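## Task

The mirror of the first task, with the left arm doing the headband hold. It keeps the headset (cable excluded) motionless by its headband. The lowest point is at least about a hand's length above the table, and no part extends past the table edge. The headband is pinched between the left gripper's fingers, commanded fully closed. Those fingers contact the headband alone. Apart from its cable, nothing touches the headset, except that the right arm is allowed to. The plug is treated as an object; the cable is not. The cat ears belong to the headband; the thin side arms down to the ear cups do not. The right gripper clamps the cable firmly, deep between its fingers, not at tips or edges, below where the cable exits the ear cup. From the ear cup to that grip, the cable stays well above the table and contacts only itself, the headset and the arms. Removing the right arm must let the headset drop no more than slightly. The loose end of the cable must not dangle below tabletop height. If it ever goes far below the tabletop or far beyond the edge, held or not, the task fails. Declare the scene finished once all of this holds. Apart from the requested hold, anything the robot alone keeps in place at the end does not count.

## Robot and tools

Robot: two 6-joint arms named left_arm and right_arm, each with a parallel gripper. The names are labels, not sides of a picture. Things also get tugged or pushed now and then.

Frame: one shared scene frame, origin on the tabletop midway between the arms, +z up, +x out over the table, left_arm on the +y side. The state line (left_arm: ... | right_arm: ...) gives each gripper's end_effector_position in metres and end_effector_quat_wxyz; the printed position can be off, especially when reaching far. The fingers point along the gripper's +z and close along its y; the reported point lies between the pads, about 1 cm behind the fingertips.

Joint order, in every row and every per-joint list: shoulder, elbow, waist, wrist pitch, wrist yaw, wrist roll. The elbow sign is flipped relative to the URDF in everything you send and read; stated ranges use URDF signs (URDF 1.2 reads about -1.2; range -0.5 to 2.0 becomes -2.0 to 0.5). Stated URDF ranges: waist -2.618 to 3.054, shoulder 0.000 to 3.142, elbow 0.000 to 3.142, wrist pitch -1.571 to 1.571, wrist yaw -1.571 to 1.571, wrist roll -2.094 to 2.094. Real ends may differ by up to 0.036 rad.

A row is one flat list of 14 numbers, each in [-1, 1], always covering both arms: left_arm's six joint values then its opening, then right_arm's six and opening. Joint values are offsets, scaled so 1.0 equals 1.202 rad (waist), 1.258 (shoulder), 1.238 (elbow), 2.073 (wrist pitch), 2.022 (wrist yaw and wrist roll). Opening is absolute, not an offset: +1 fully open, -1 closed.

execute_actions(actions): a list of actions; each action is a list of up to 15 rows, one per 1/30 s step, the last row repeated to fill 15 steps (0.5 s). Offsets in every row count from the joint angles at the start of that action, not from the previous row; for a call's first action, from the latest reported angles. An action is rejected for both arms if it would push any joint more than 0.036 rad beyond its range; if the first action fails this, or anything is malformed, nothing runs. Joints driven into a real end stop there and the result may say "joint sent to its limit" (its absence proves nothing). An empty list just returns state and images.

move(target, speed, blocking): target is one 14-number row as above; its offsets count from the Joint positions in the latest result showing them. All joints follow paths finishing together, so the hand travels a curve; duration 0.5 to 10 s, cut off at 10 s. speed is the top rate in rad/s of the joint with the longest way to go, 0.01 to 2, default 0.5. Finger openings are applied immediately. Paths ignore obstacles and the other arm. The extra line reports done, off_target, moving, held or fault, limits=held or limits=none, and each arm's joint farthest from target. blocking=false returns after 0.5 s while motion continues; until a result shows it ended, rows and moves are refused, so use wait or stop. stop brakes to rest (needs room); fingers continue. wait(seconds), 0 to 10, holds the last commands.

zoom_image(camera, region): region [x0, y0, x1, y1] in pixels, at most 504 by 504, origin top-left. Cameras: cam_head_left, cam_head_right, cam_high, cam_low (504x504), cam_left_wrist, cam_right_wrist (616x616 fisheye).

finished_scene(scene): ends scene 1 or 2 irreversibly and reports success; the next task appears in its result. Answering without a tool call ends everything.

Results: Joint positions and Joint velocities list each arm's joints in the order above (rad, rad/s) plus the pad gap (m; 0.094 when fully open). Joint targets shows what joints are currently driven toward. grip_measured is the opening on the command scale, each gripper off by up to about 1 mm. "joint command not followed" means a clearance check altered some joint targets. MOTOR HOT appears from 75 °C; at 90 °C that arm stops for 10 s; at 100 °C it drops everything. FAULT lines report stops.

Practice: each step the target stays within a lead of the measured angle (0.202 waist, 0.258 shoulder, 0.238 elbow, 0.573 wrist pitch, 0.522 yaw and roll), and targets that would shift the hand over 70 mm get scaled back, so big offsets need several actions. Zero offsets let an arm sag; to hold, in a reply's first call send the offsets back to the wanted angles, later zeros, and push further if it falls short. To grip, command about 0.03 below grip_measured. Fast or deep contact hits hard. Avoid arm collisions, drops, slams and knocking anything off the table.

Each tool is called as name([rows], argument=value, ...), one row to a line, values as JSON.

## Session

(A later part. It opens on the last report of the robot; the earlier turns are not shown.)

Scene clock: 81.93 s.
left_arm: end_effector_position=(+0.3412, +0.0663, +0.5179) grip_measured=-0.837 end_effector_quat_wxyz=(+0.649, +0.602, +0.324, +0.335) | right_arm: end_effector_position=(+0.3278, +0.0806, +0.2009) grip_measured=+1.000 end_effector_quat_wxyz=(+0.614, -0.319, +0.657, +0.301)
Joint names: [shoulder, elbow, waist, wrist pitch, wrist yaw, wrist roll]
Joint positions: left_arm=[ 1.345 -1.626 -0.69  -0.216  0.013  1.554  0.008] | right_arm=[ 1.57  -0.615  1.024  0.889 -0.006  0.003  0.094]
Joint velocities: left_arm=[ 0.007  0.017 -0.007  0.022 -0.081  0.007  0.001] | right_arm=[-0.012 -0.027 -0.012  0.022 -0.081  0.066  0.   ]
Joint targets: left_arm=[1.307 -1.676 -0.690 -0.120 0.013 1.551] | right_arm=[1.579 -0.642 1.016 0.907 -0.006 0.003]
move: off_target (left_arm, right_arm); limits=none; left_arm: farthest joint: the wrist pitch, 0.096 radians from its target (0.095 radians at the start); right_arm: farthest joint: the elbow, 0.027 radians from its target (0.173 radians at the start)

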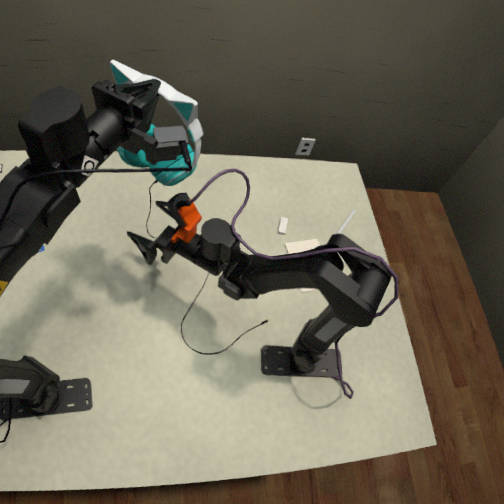

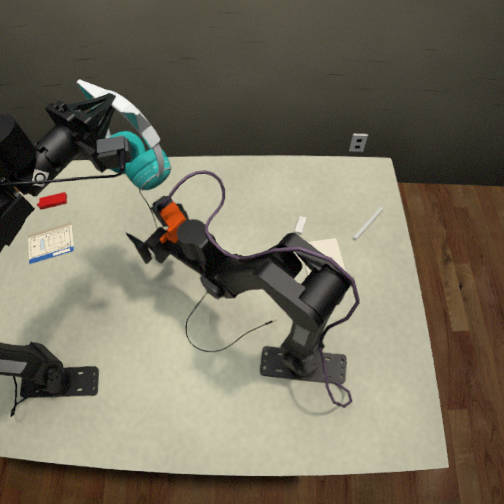

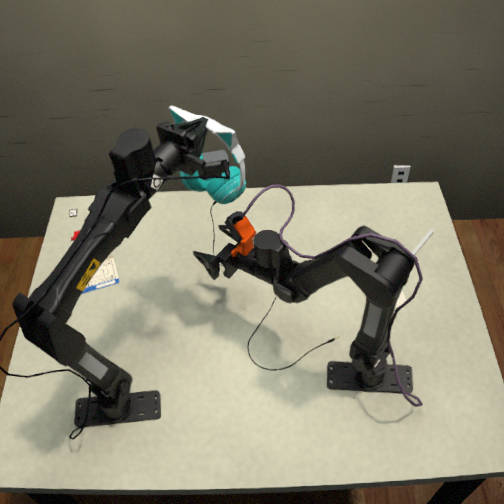

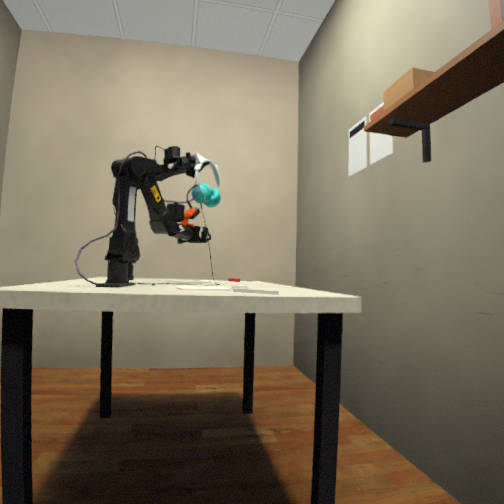

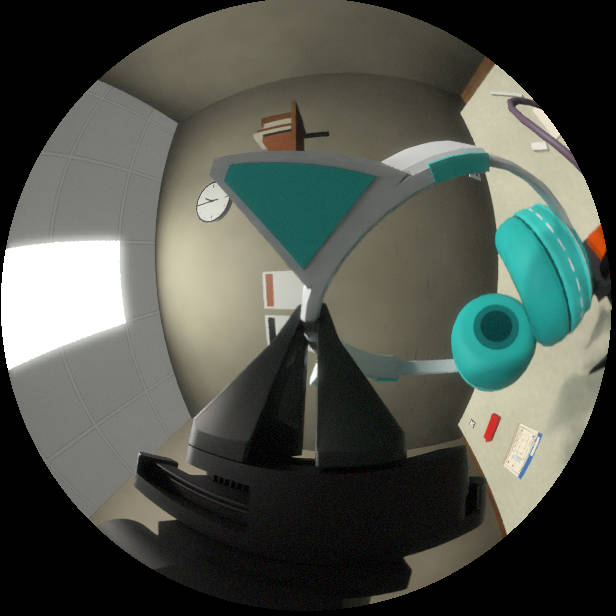

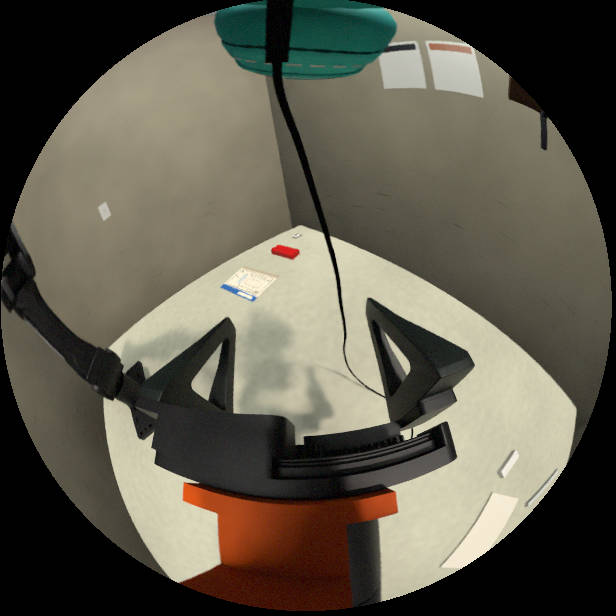

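Seems near; advance a bit more and close partly.

move(target=[-0.03,-0.04,0,0.046,0,0,-1,0.04,-0.07,-0.03,0.015,0,0,1], speed=0.2)

move(target=[-0.03,-0.04,0,0.046,0,0,-1,-0.01,-0.02,0,0.01,0,0,-1])

Scene clock: 86.80 s.
left_arm: end_effector_position=(+0.3412, +0.0663, +0.5176) grip_measured=-0.837 end_effector_quat_wxyz=(+0.648, +0.603, +0.323, +0.336) | right_arm: end_effector_position=(+0.3469, +0.0835, +0.2126) grip_measured=+1.000 end_effector_quat_wxyz=(+0.629, -0.305, +0.651, +0.297)
Joint names: [shoulder, elbow, waist, wrist pitch, wrist yaw, wrist roll]
Joint positions: left_arm=[ 1.345 -1.626 -0.69  -0.217  0.013  1.556  0.008] | right_arm=[ 1.611 -0.675  0.997  0.903 -0.006  0.003  0.094]
Joint velocities: left_arm=[-0.007  0.007  0.027 -0.022  0.022 -0.007  0.   ] | right_arm=[ 0.007  0.007 -0.012  0.081  0.007  0.037  0.   ]
Joint targets: left_arm=[1.307 -1.676 -0.690 -0.121 0.013 1.553] | right_arm=[1.621 -0.702 0.988 0.920 -0.006 0.003]
move: off_target (left_arm, right_arm); limits=none; left_arm: farthest joint: the wrist pitch, 0.096 radians from its target (0.095 radians at the start); right_arm: farthest joint: the elbow, 0.027 radians from its target (0.086 radians at the start)

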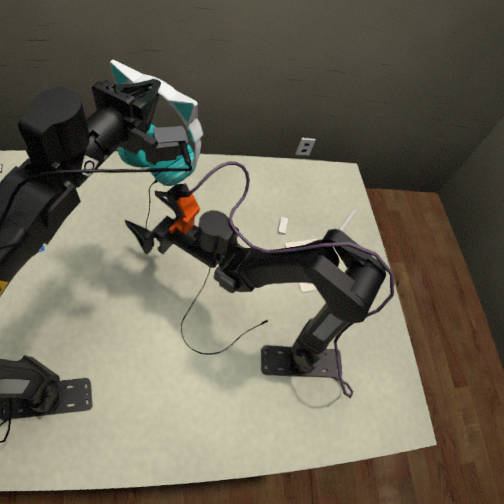

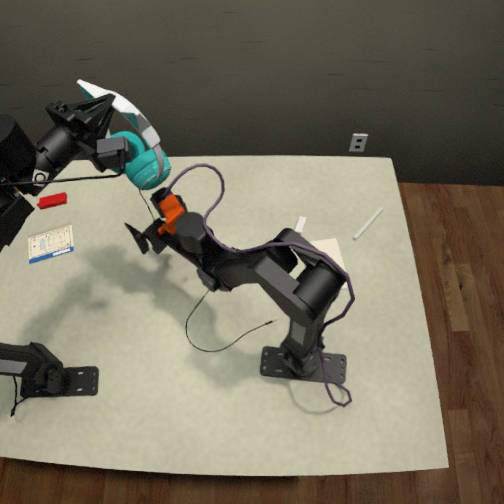

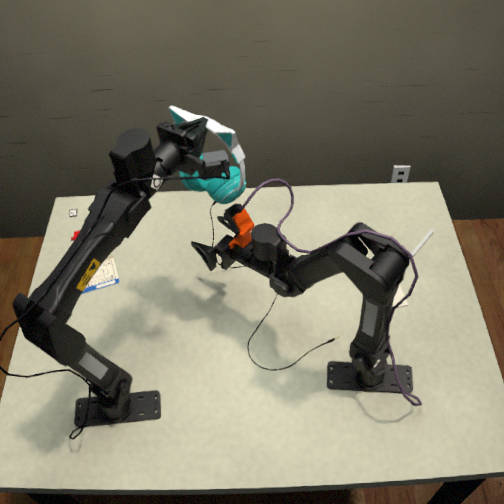

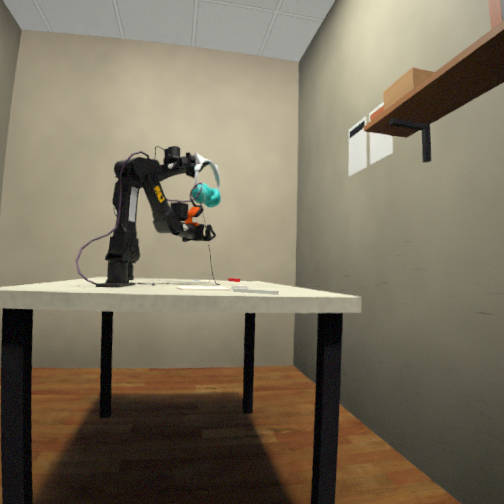

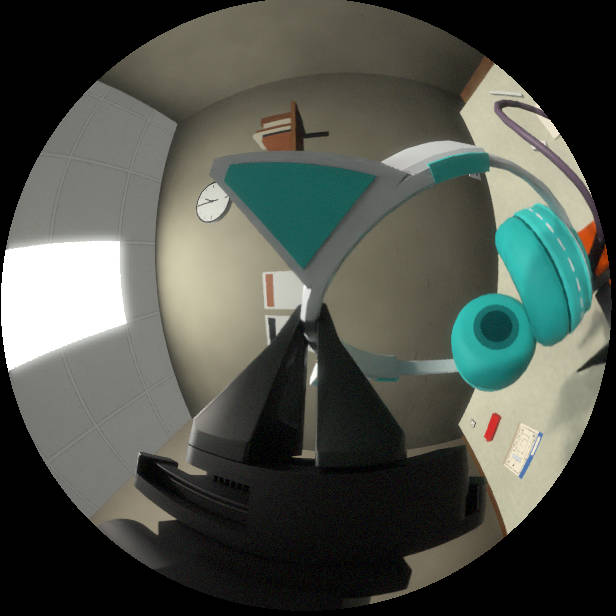

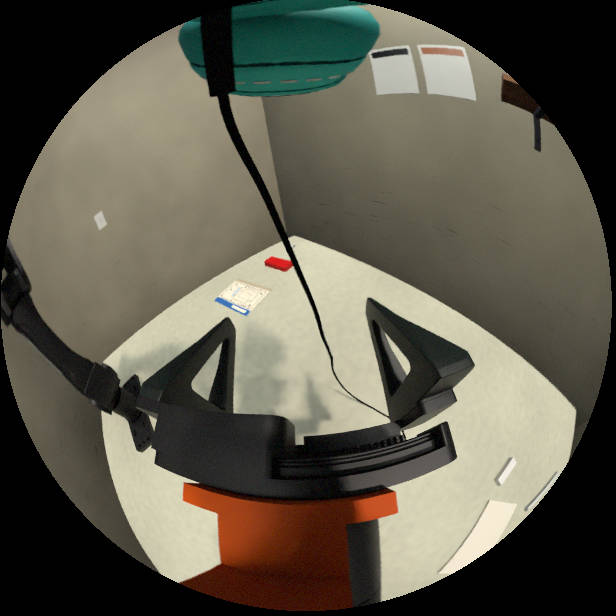

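Scene clock: 87.70 s.
left_arm: end_effector_position=(+0.3413, +0.0662, +0.5147) grip_measured=-0.837 end_effector_quat_wxyz=(+0.643, +0.607, +0.323, +0.335) | right_arm: end_effector_position=(+0.3470, +0.0836, +0.2169) grip_measured=-0.971 end_effector_quat_wxyz=(+0.635, -0.302, +0.645, +0.300)
Joint names: [shoulder, elbow, waist, wrist pitch, wrist yaw, wrist roll]
Joint positions: left_arm=[ 1.345 -1.626 -0.69  -0.229  0.013  1.562  0.008] | right_arm=[ 1.611 -0.675  0.997  0.921 -0.006  0.003  0.001]
Joint velocities: left_arm=[ 0.007  0.012  0.017  0.022  0.066  0.037 -0.   ] | right_arm=[-0.007 -0.007 -0.007 -0.007 -0.007 -0.007  0.002]
Joint targets: left_arm=[1.307 -1.676 -0.690 -0.122 0.013 1.556] | right_arm=[1.599 -0.700 0.997 0.924 -0.006 0.003]
move: off_target (left_arm, right_arm); limits=none; left_arm: farthest joint: the wrist pitch, 0.107 radians from its target (0.095 radians at the start); right_arm: farthest joint: the elbow, 0.025 radians from its target (0.025 radians at the start)

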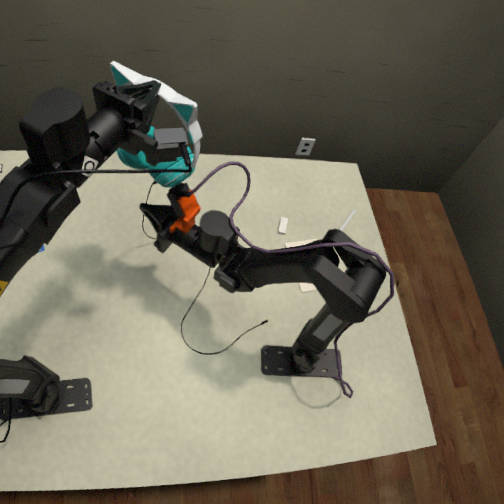

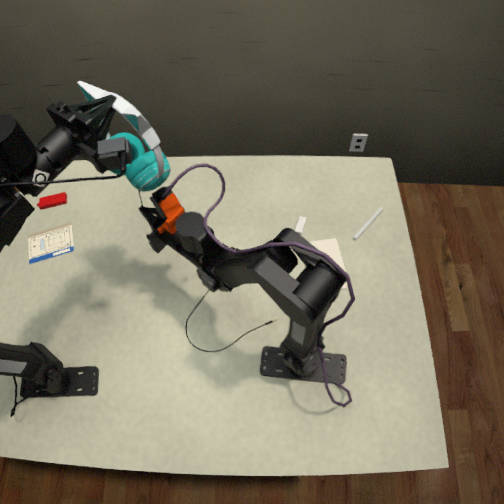

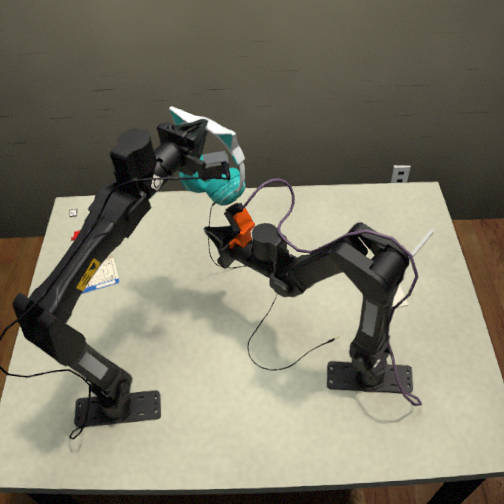

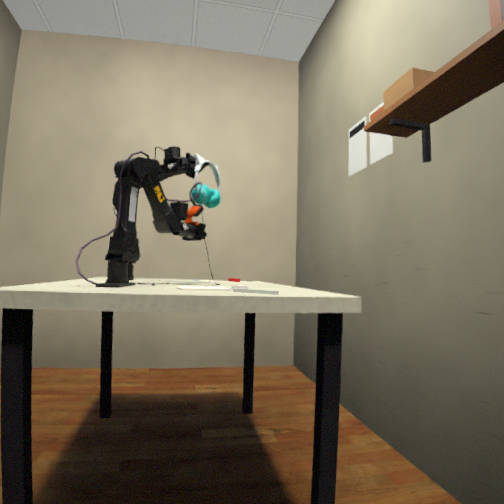

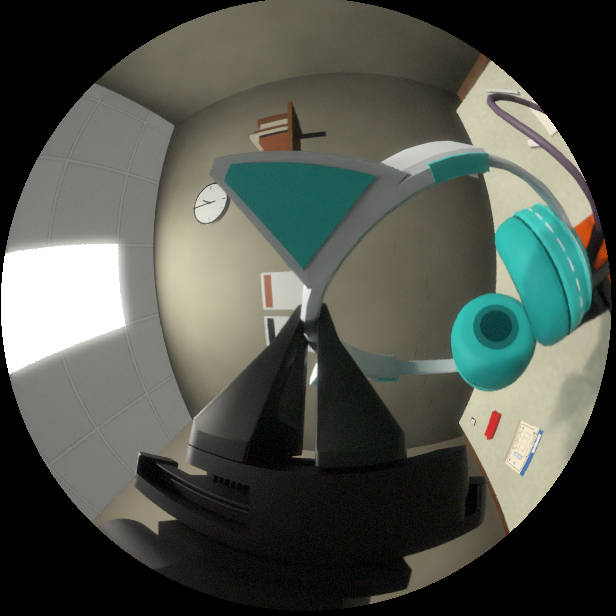

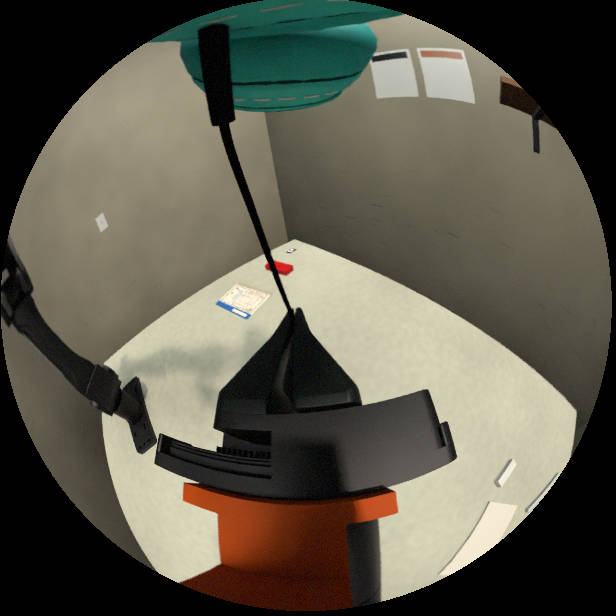

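At the tip; go deeper and a bit lower.

move(target=[-0.03,-0.04,0,0.05,0,0,-1,-0.01,-0.02,0,0,0,0,0.2])

move(target=[-0.03,-0.04,0,0.05,0,0,-1,0.07,-0.06,0,0.02,0,0,0.2], speed=0.15)

move(target=[-0.03,-0.04,0,0.05,0,0,-1,-0.01,-0.02,0,0,0,0,-1])

wait(seconds=1.5)

Scene clock: 91.70 s.
left_arm: end_effector_position=(+0.3413, +0.0663, +0.5164) grip_measured=-0.837 end_effector_quat_wxyz=(+0.645, +0.606, +0.321, +0.338) | right_arm: end_effector_position=(+0.3470, +0.0836, +0.2168) grip_measured=+0.198 end_effector_quat_wxyz=(+0.634, -0.302, +0.645, +0.300)
Joint names: [shoulder, elbow, waist, wrist pitch, wrist yaw, wrist roll]
Joint positions: left_arm=[ 1.345 -1.626 -0.69  -0.221  0.013  1.564  0.008] | right_arm=[ 1.611 -0.675  0.997  0.921 -0.006  0.003  0.056]
Joint velocities: left_arm=[ 0.012 -0.012  0.002 -0.022 -0.051 -0.037 -0.001] | right_arm=[-0.012  0.002  0.007 -0.051  0.037 -0.007  0.001]
Joint targets: left_arm=[1.307 -1.676 -0.690 -0.125 0.013 1.562] | right_arm=[1.599 -0.700 0.997 0.921 -0.006 0.003]
move: off_target (left_arm, right_arm); limits=none; left_arm: farthest joint: the wrist pitch, 0.096 radians from its target (0.103 radians at the start); right_arm: farthest joint: the elbow, 0.025 radians from its target (0.025 radians at the start)

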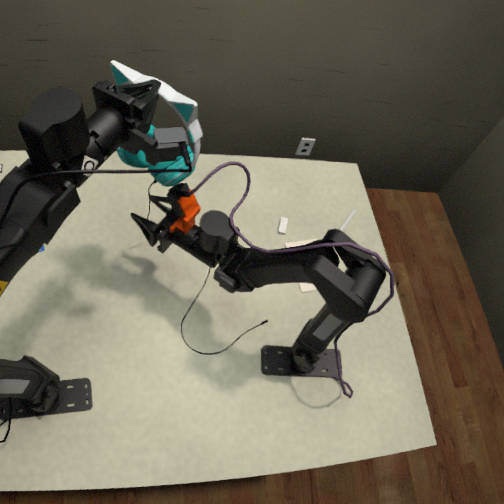

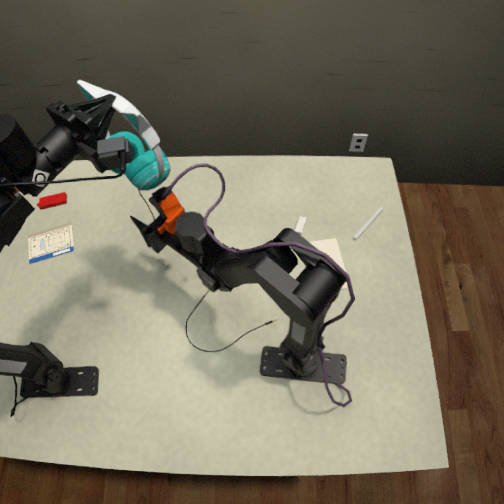

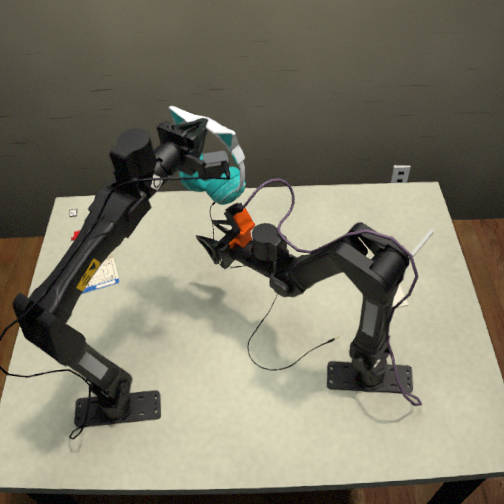

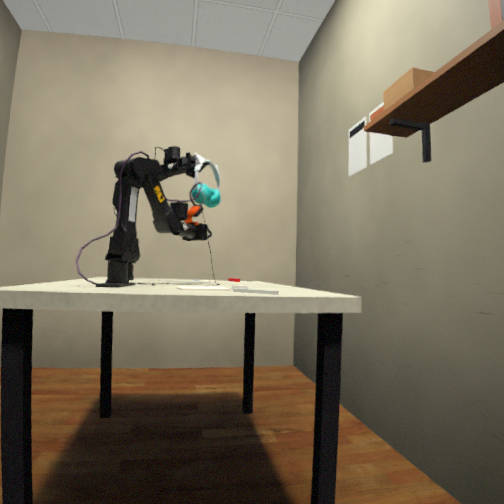

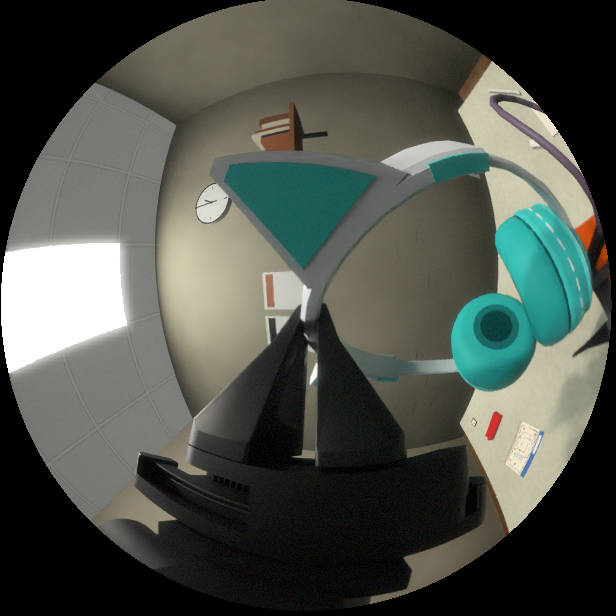

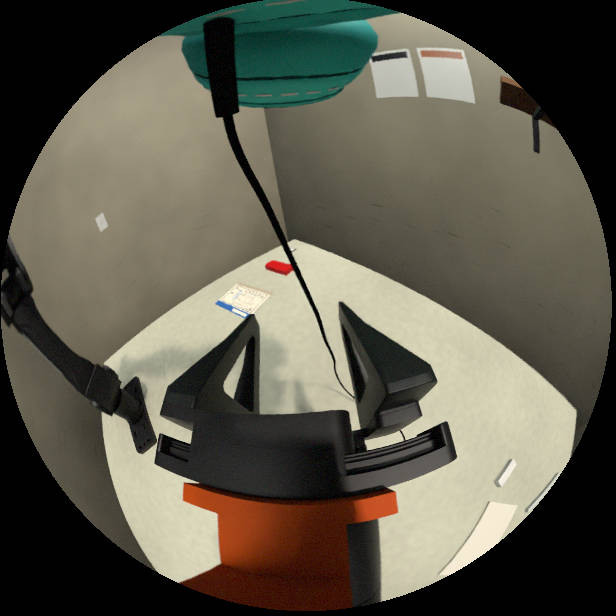

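Scene clock: 92.87 s.
left_arm: end_effector_position=(+0.3412, +0.0663, +0.5182) grip_measured=-0.837 end_effector_quat_wxyz=(+0.647, +0.604, +0.319, +0.340) | right_arm: end_effector_position=(+0.3570, +0.0955, +0.2062) grip_measured=+0.198 end_effector_quat_wxyz=(+0.631, -0.304, +0.648, +0.298)
Joint names: [shoulder, elbow, waist, wrist pitch, wrist yaw, wrist roll]
Joint positions: left_arm=[ 1.345 -1.626 -0.69  -0.214  0.013  1.567  0.008] | right_arm=[ 1.692 -0.722  0.997  0.945 -0.006  0.003  0.056]
Joint velocities: left_arm=[-0.002  0.002 -0.022 -0.037 -0.037 -0.081  0.   ] | right_arm=[-0.012  0.002 -0.007 -0.022 -0.037  0.037 -0.001]
Joint targets: left_arm=[1.307 -1.675 -0.690 -0.118 0.013 1.564] | right_arm=[1.699 -0.749 0.997 0.962 -0.006 0.003]
move: off_target (left_arm, right_arm); limits=none; left_arm: farthest joint: the wrist pitch, 0.097 radians from its target (0.104 radians at the start); right_arm: farthest joint: the elbow, 0.028 radians from its target (0.074 radians at the start)

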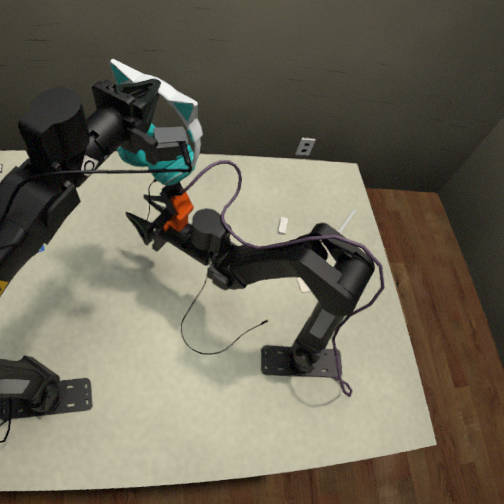

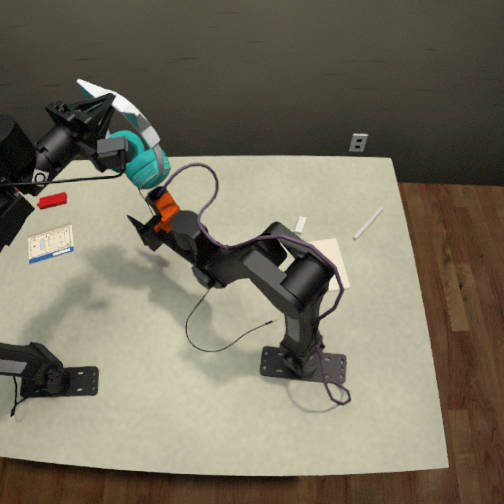

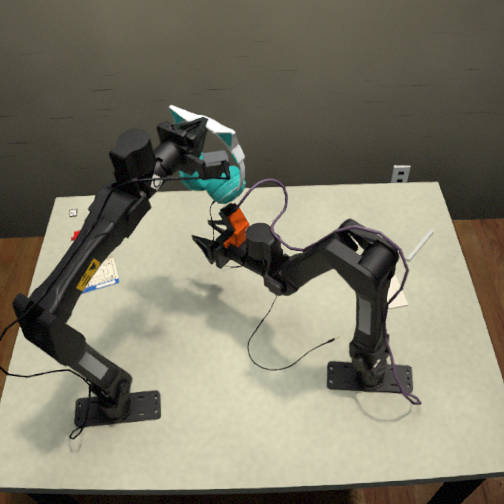

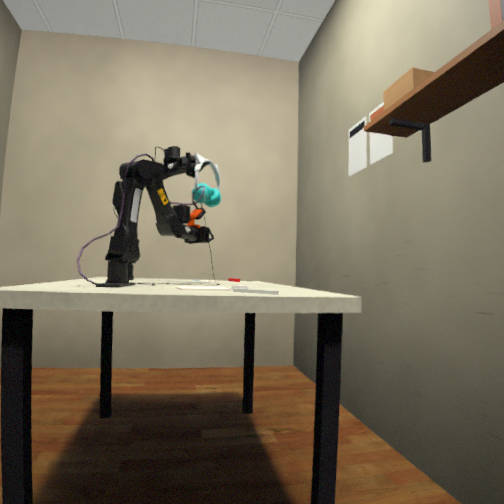

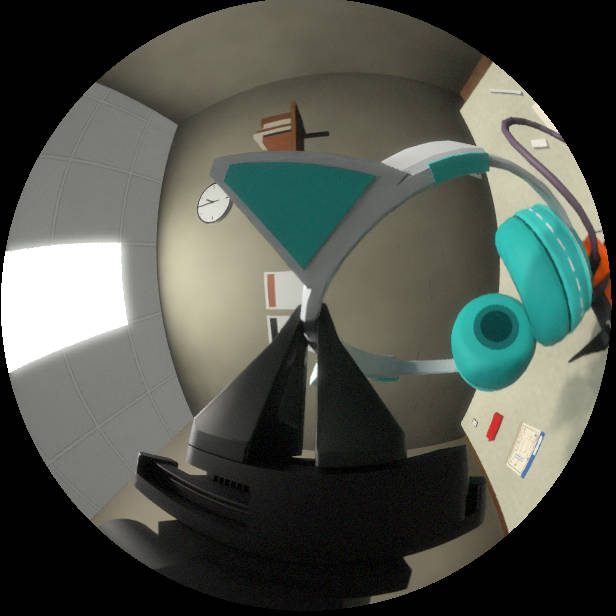

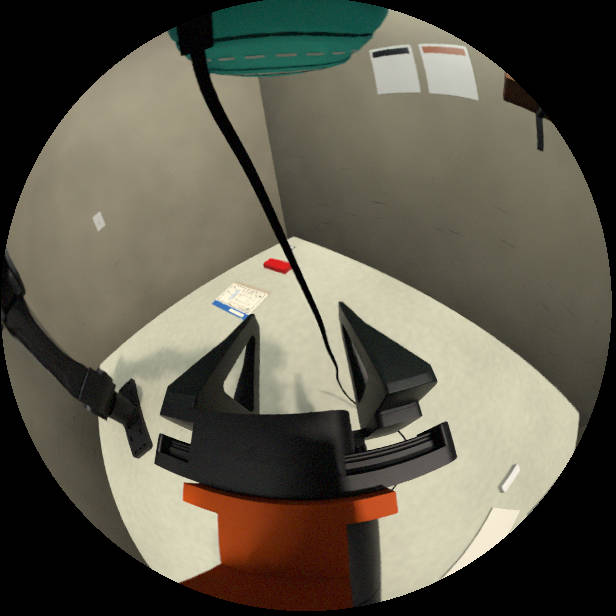

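Scene clock: 93.70 s.
left_arm: end_effector_position=(+0.3414, +0.0662, +0.5143) grip_measured=-0.837 end_effector_quat_wxyz=(+0.641, +0.610, +0.320, +0.339) | right_arm: end_effector_position=(+0.3570, +0.0955, +0.2086) grip_measured=-0.978 end_effector_quat_wxyz=(+0.634, -0.302, +0.645, +0.300)
Joint names: [shoulder, elbow, waist, wrist pitch, wrist yaw, wrist roll]
Joint positions: left_arm=[ 1.345 -1.626 -0.69  -0.23   0.013  1.574  0.008] | right_arm=[ 1.692 -0.722  0.997  0.955 -0.006  0.003  0.001]
Joint velocities: left_arm=[ 0.002  0.002  0.007 -0.007  0.007 -0.125  0.   ] | right_arm=[ 0.007  0.007 -0.002 -0.022  0.037 -0.007 -0.   ]
Joint targets: left_arm=[1.307 -1.675 -0.690 -0.110 0.013 1.567] | right_arm=[1.679 -0.746 0.997 0.944 -0.006 0.003]
move: off_target (left_arm, right_arm); limits=none; left_arm: farthest joint: the wrist pitch, 0.119 radians from its target (0.104 radians at the start); right_arm: farthest joint: the elbow, 0.025 radians from its target (0.025 radians at the start)

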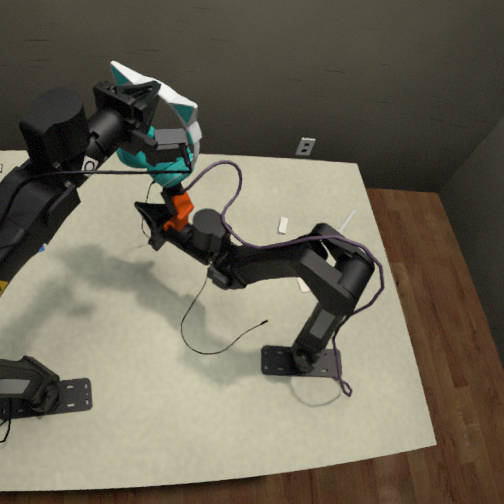

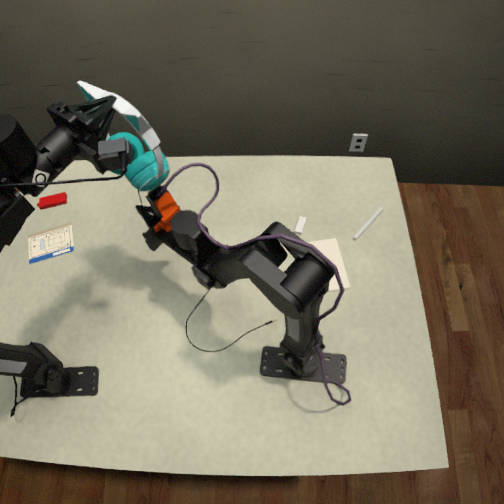

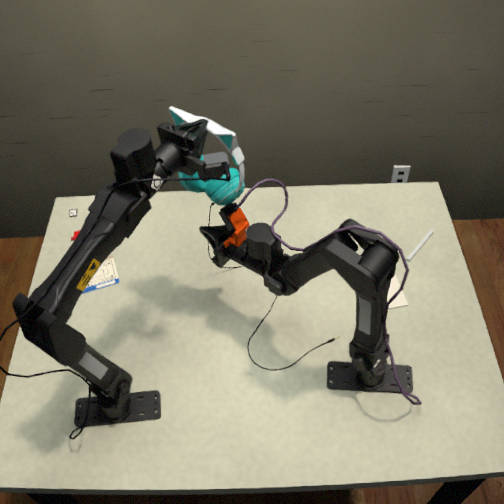

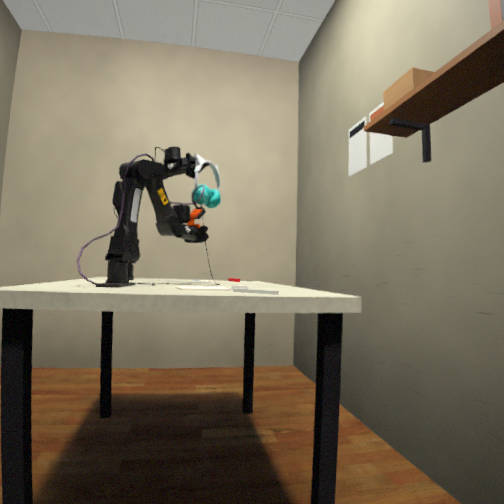

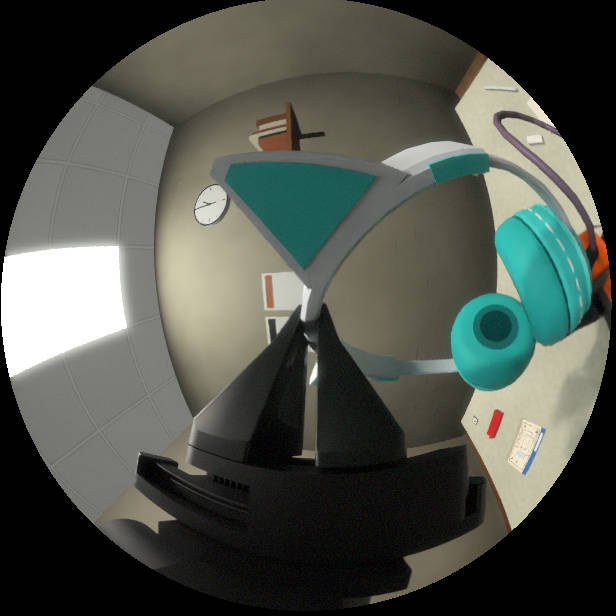

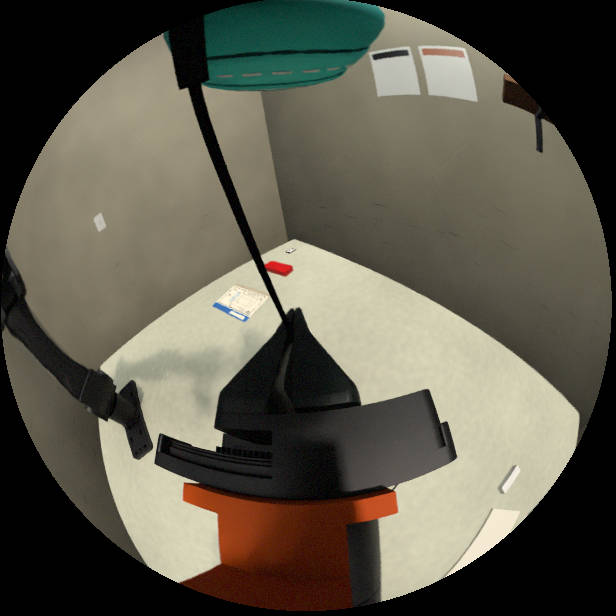

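Scene clock: 95.20 s.
left_arm: end_effector_position=(+0.3414, +0.0662, +0.5144) grip_measured=-0.837 end_effector_quat_wxyz=(+0.641, +0.610, +0.320, +0.339) | right_arm: end_effector_position=(+0.3570, +0.0955, +0.2087) grip_measured=-0.978 end_effector_quat_wxyz=(+0.635, -0.302, +0.645, +0.300)
Joint names: [shoulder, elbow, waist, wrist pitch, wrist yaw, wrist roll]
Joint positions: left_arm=[ 1.345 -1.626 -0.69  -0.229  0.013  1.574  0.008] | right_arm=[ 1.692 -0.722  0.997  0.955 -0.006  0.003  0.001]
Joint velocities: left_arm=[ 0.007  0.002 -0.007  0.007 -0.022  0.007 -0.   ] | right_arm=[-0.002 -0.012 -0.027 -0.007  0.022  0.007 -0.001]
Joint targets: left_arm=[1.307 -1.675 -0.690 -0.110 0.013 1.567] | right_arm=[1.679 -0.746 0.997 0.944 -0.006 0.003]
wait: 1.50 s; at rest by 0.17 s

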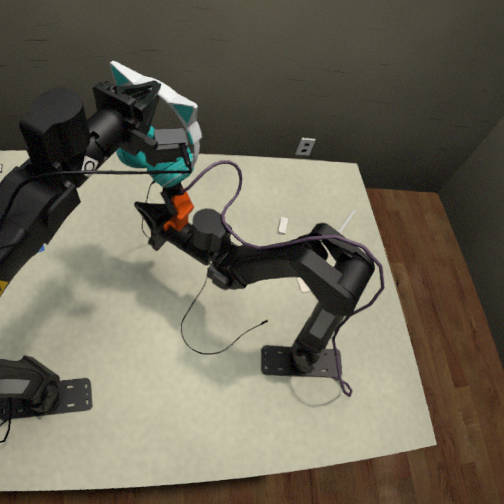

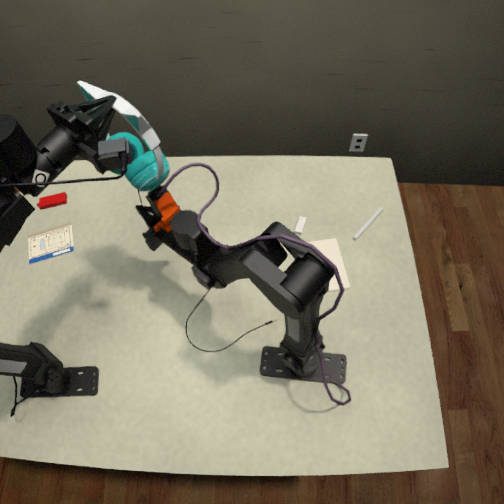

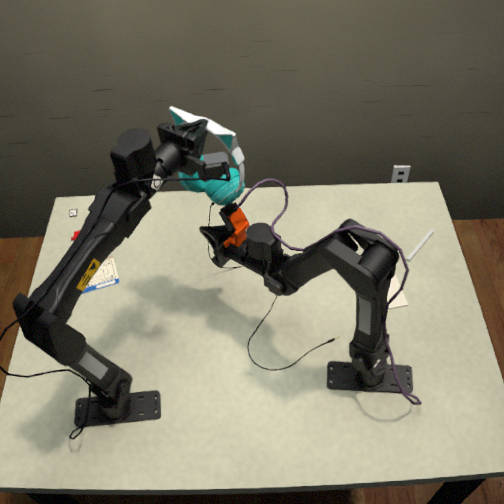

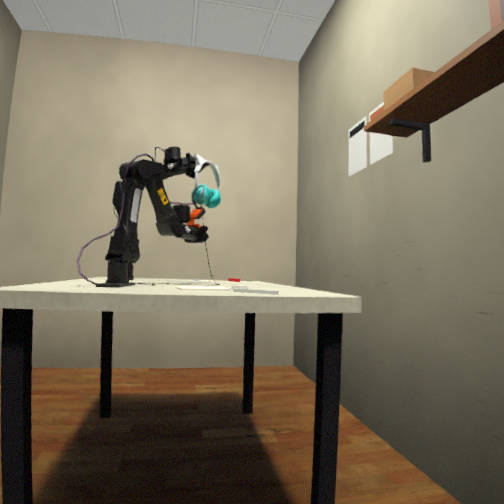

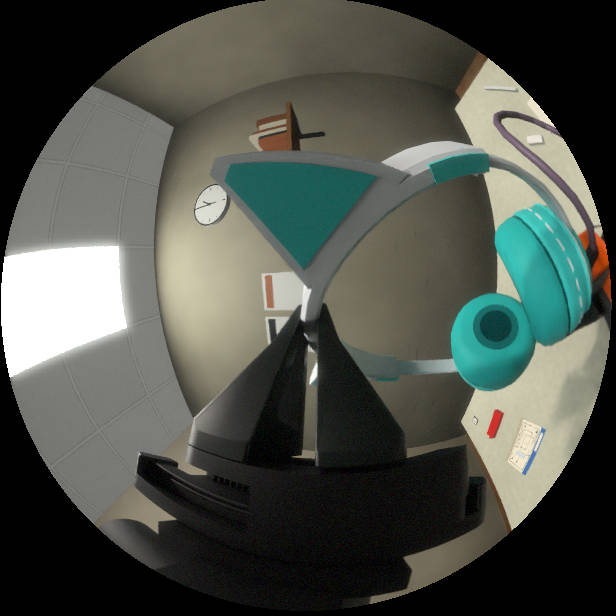

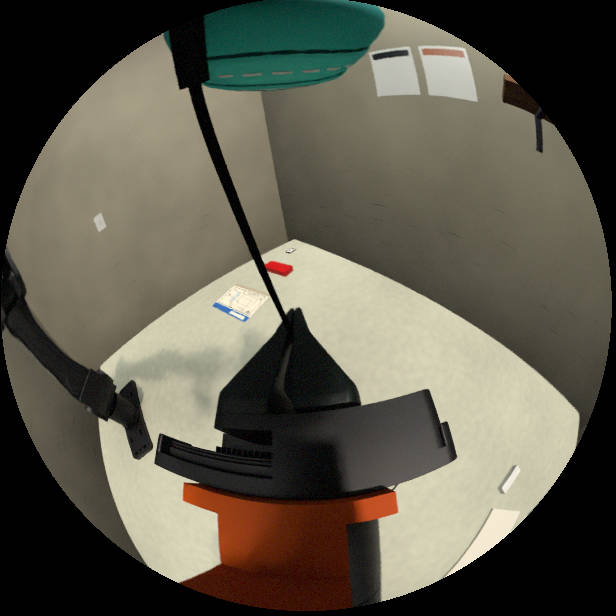

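finished_scene(scene=2)

The scene is finished: the task was done.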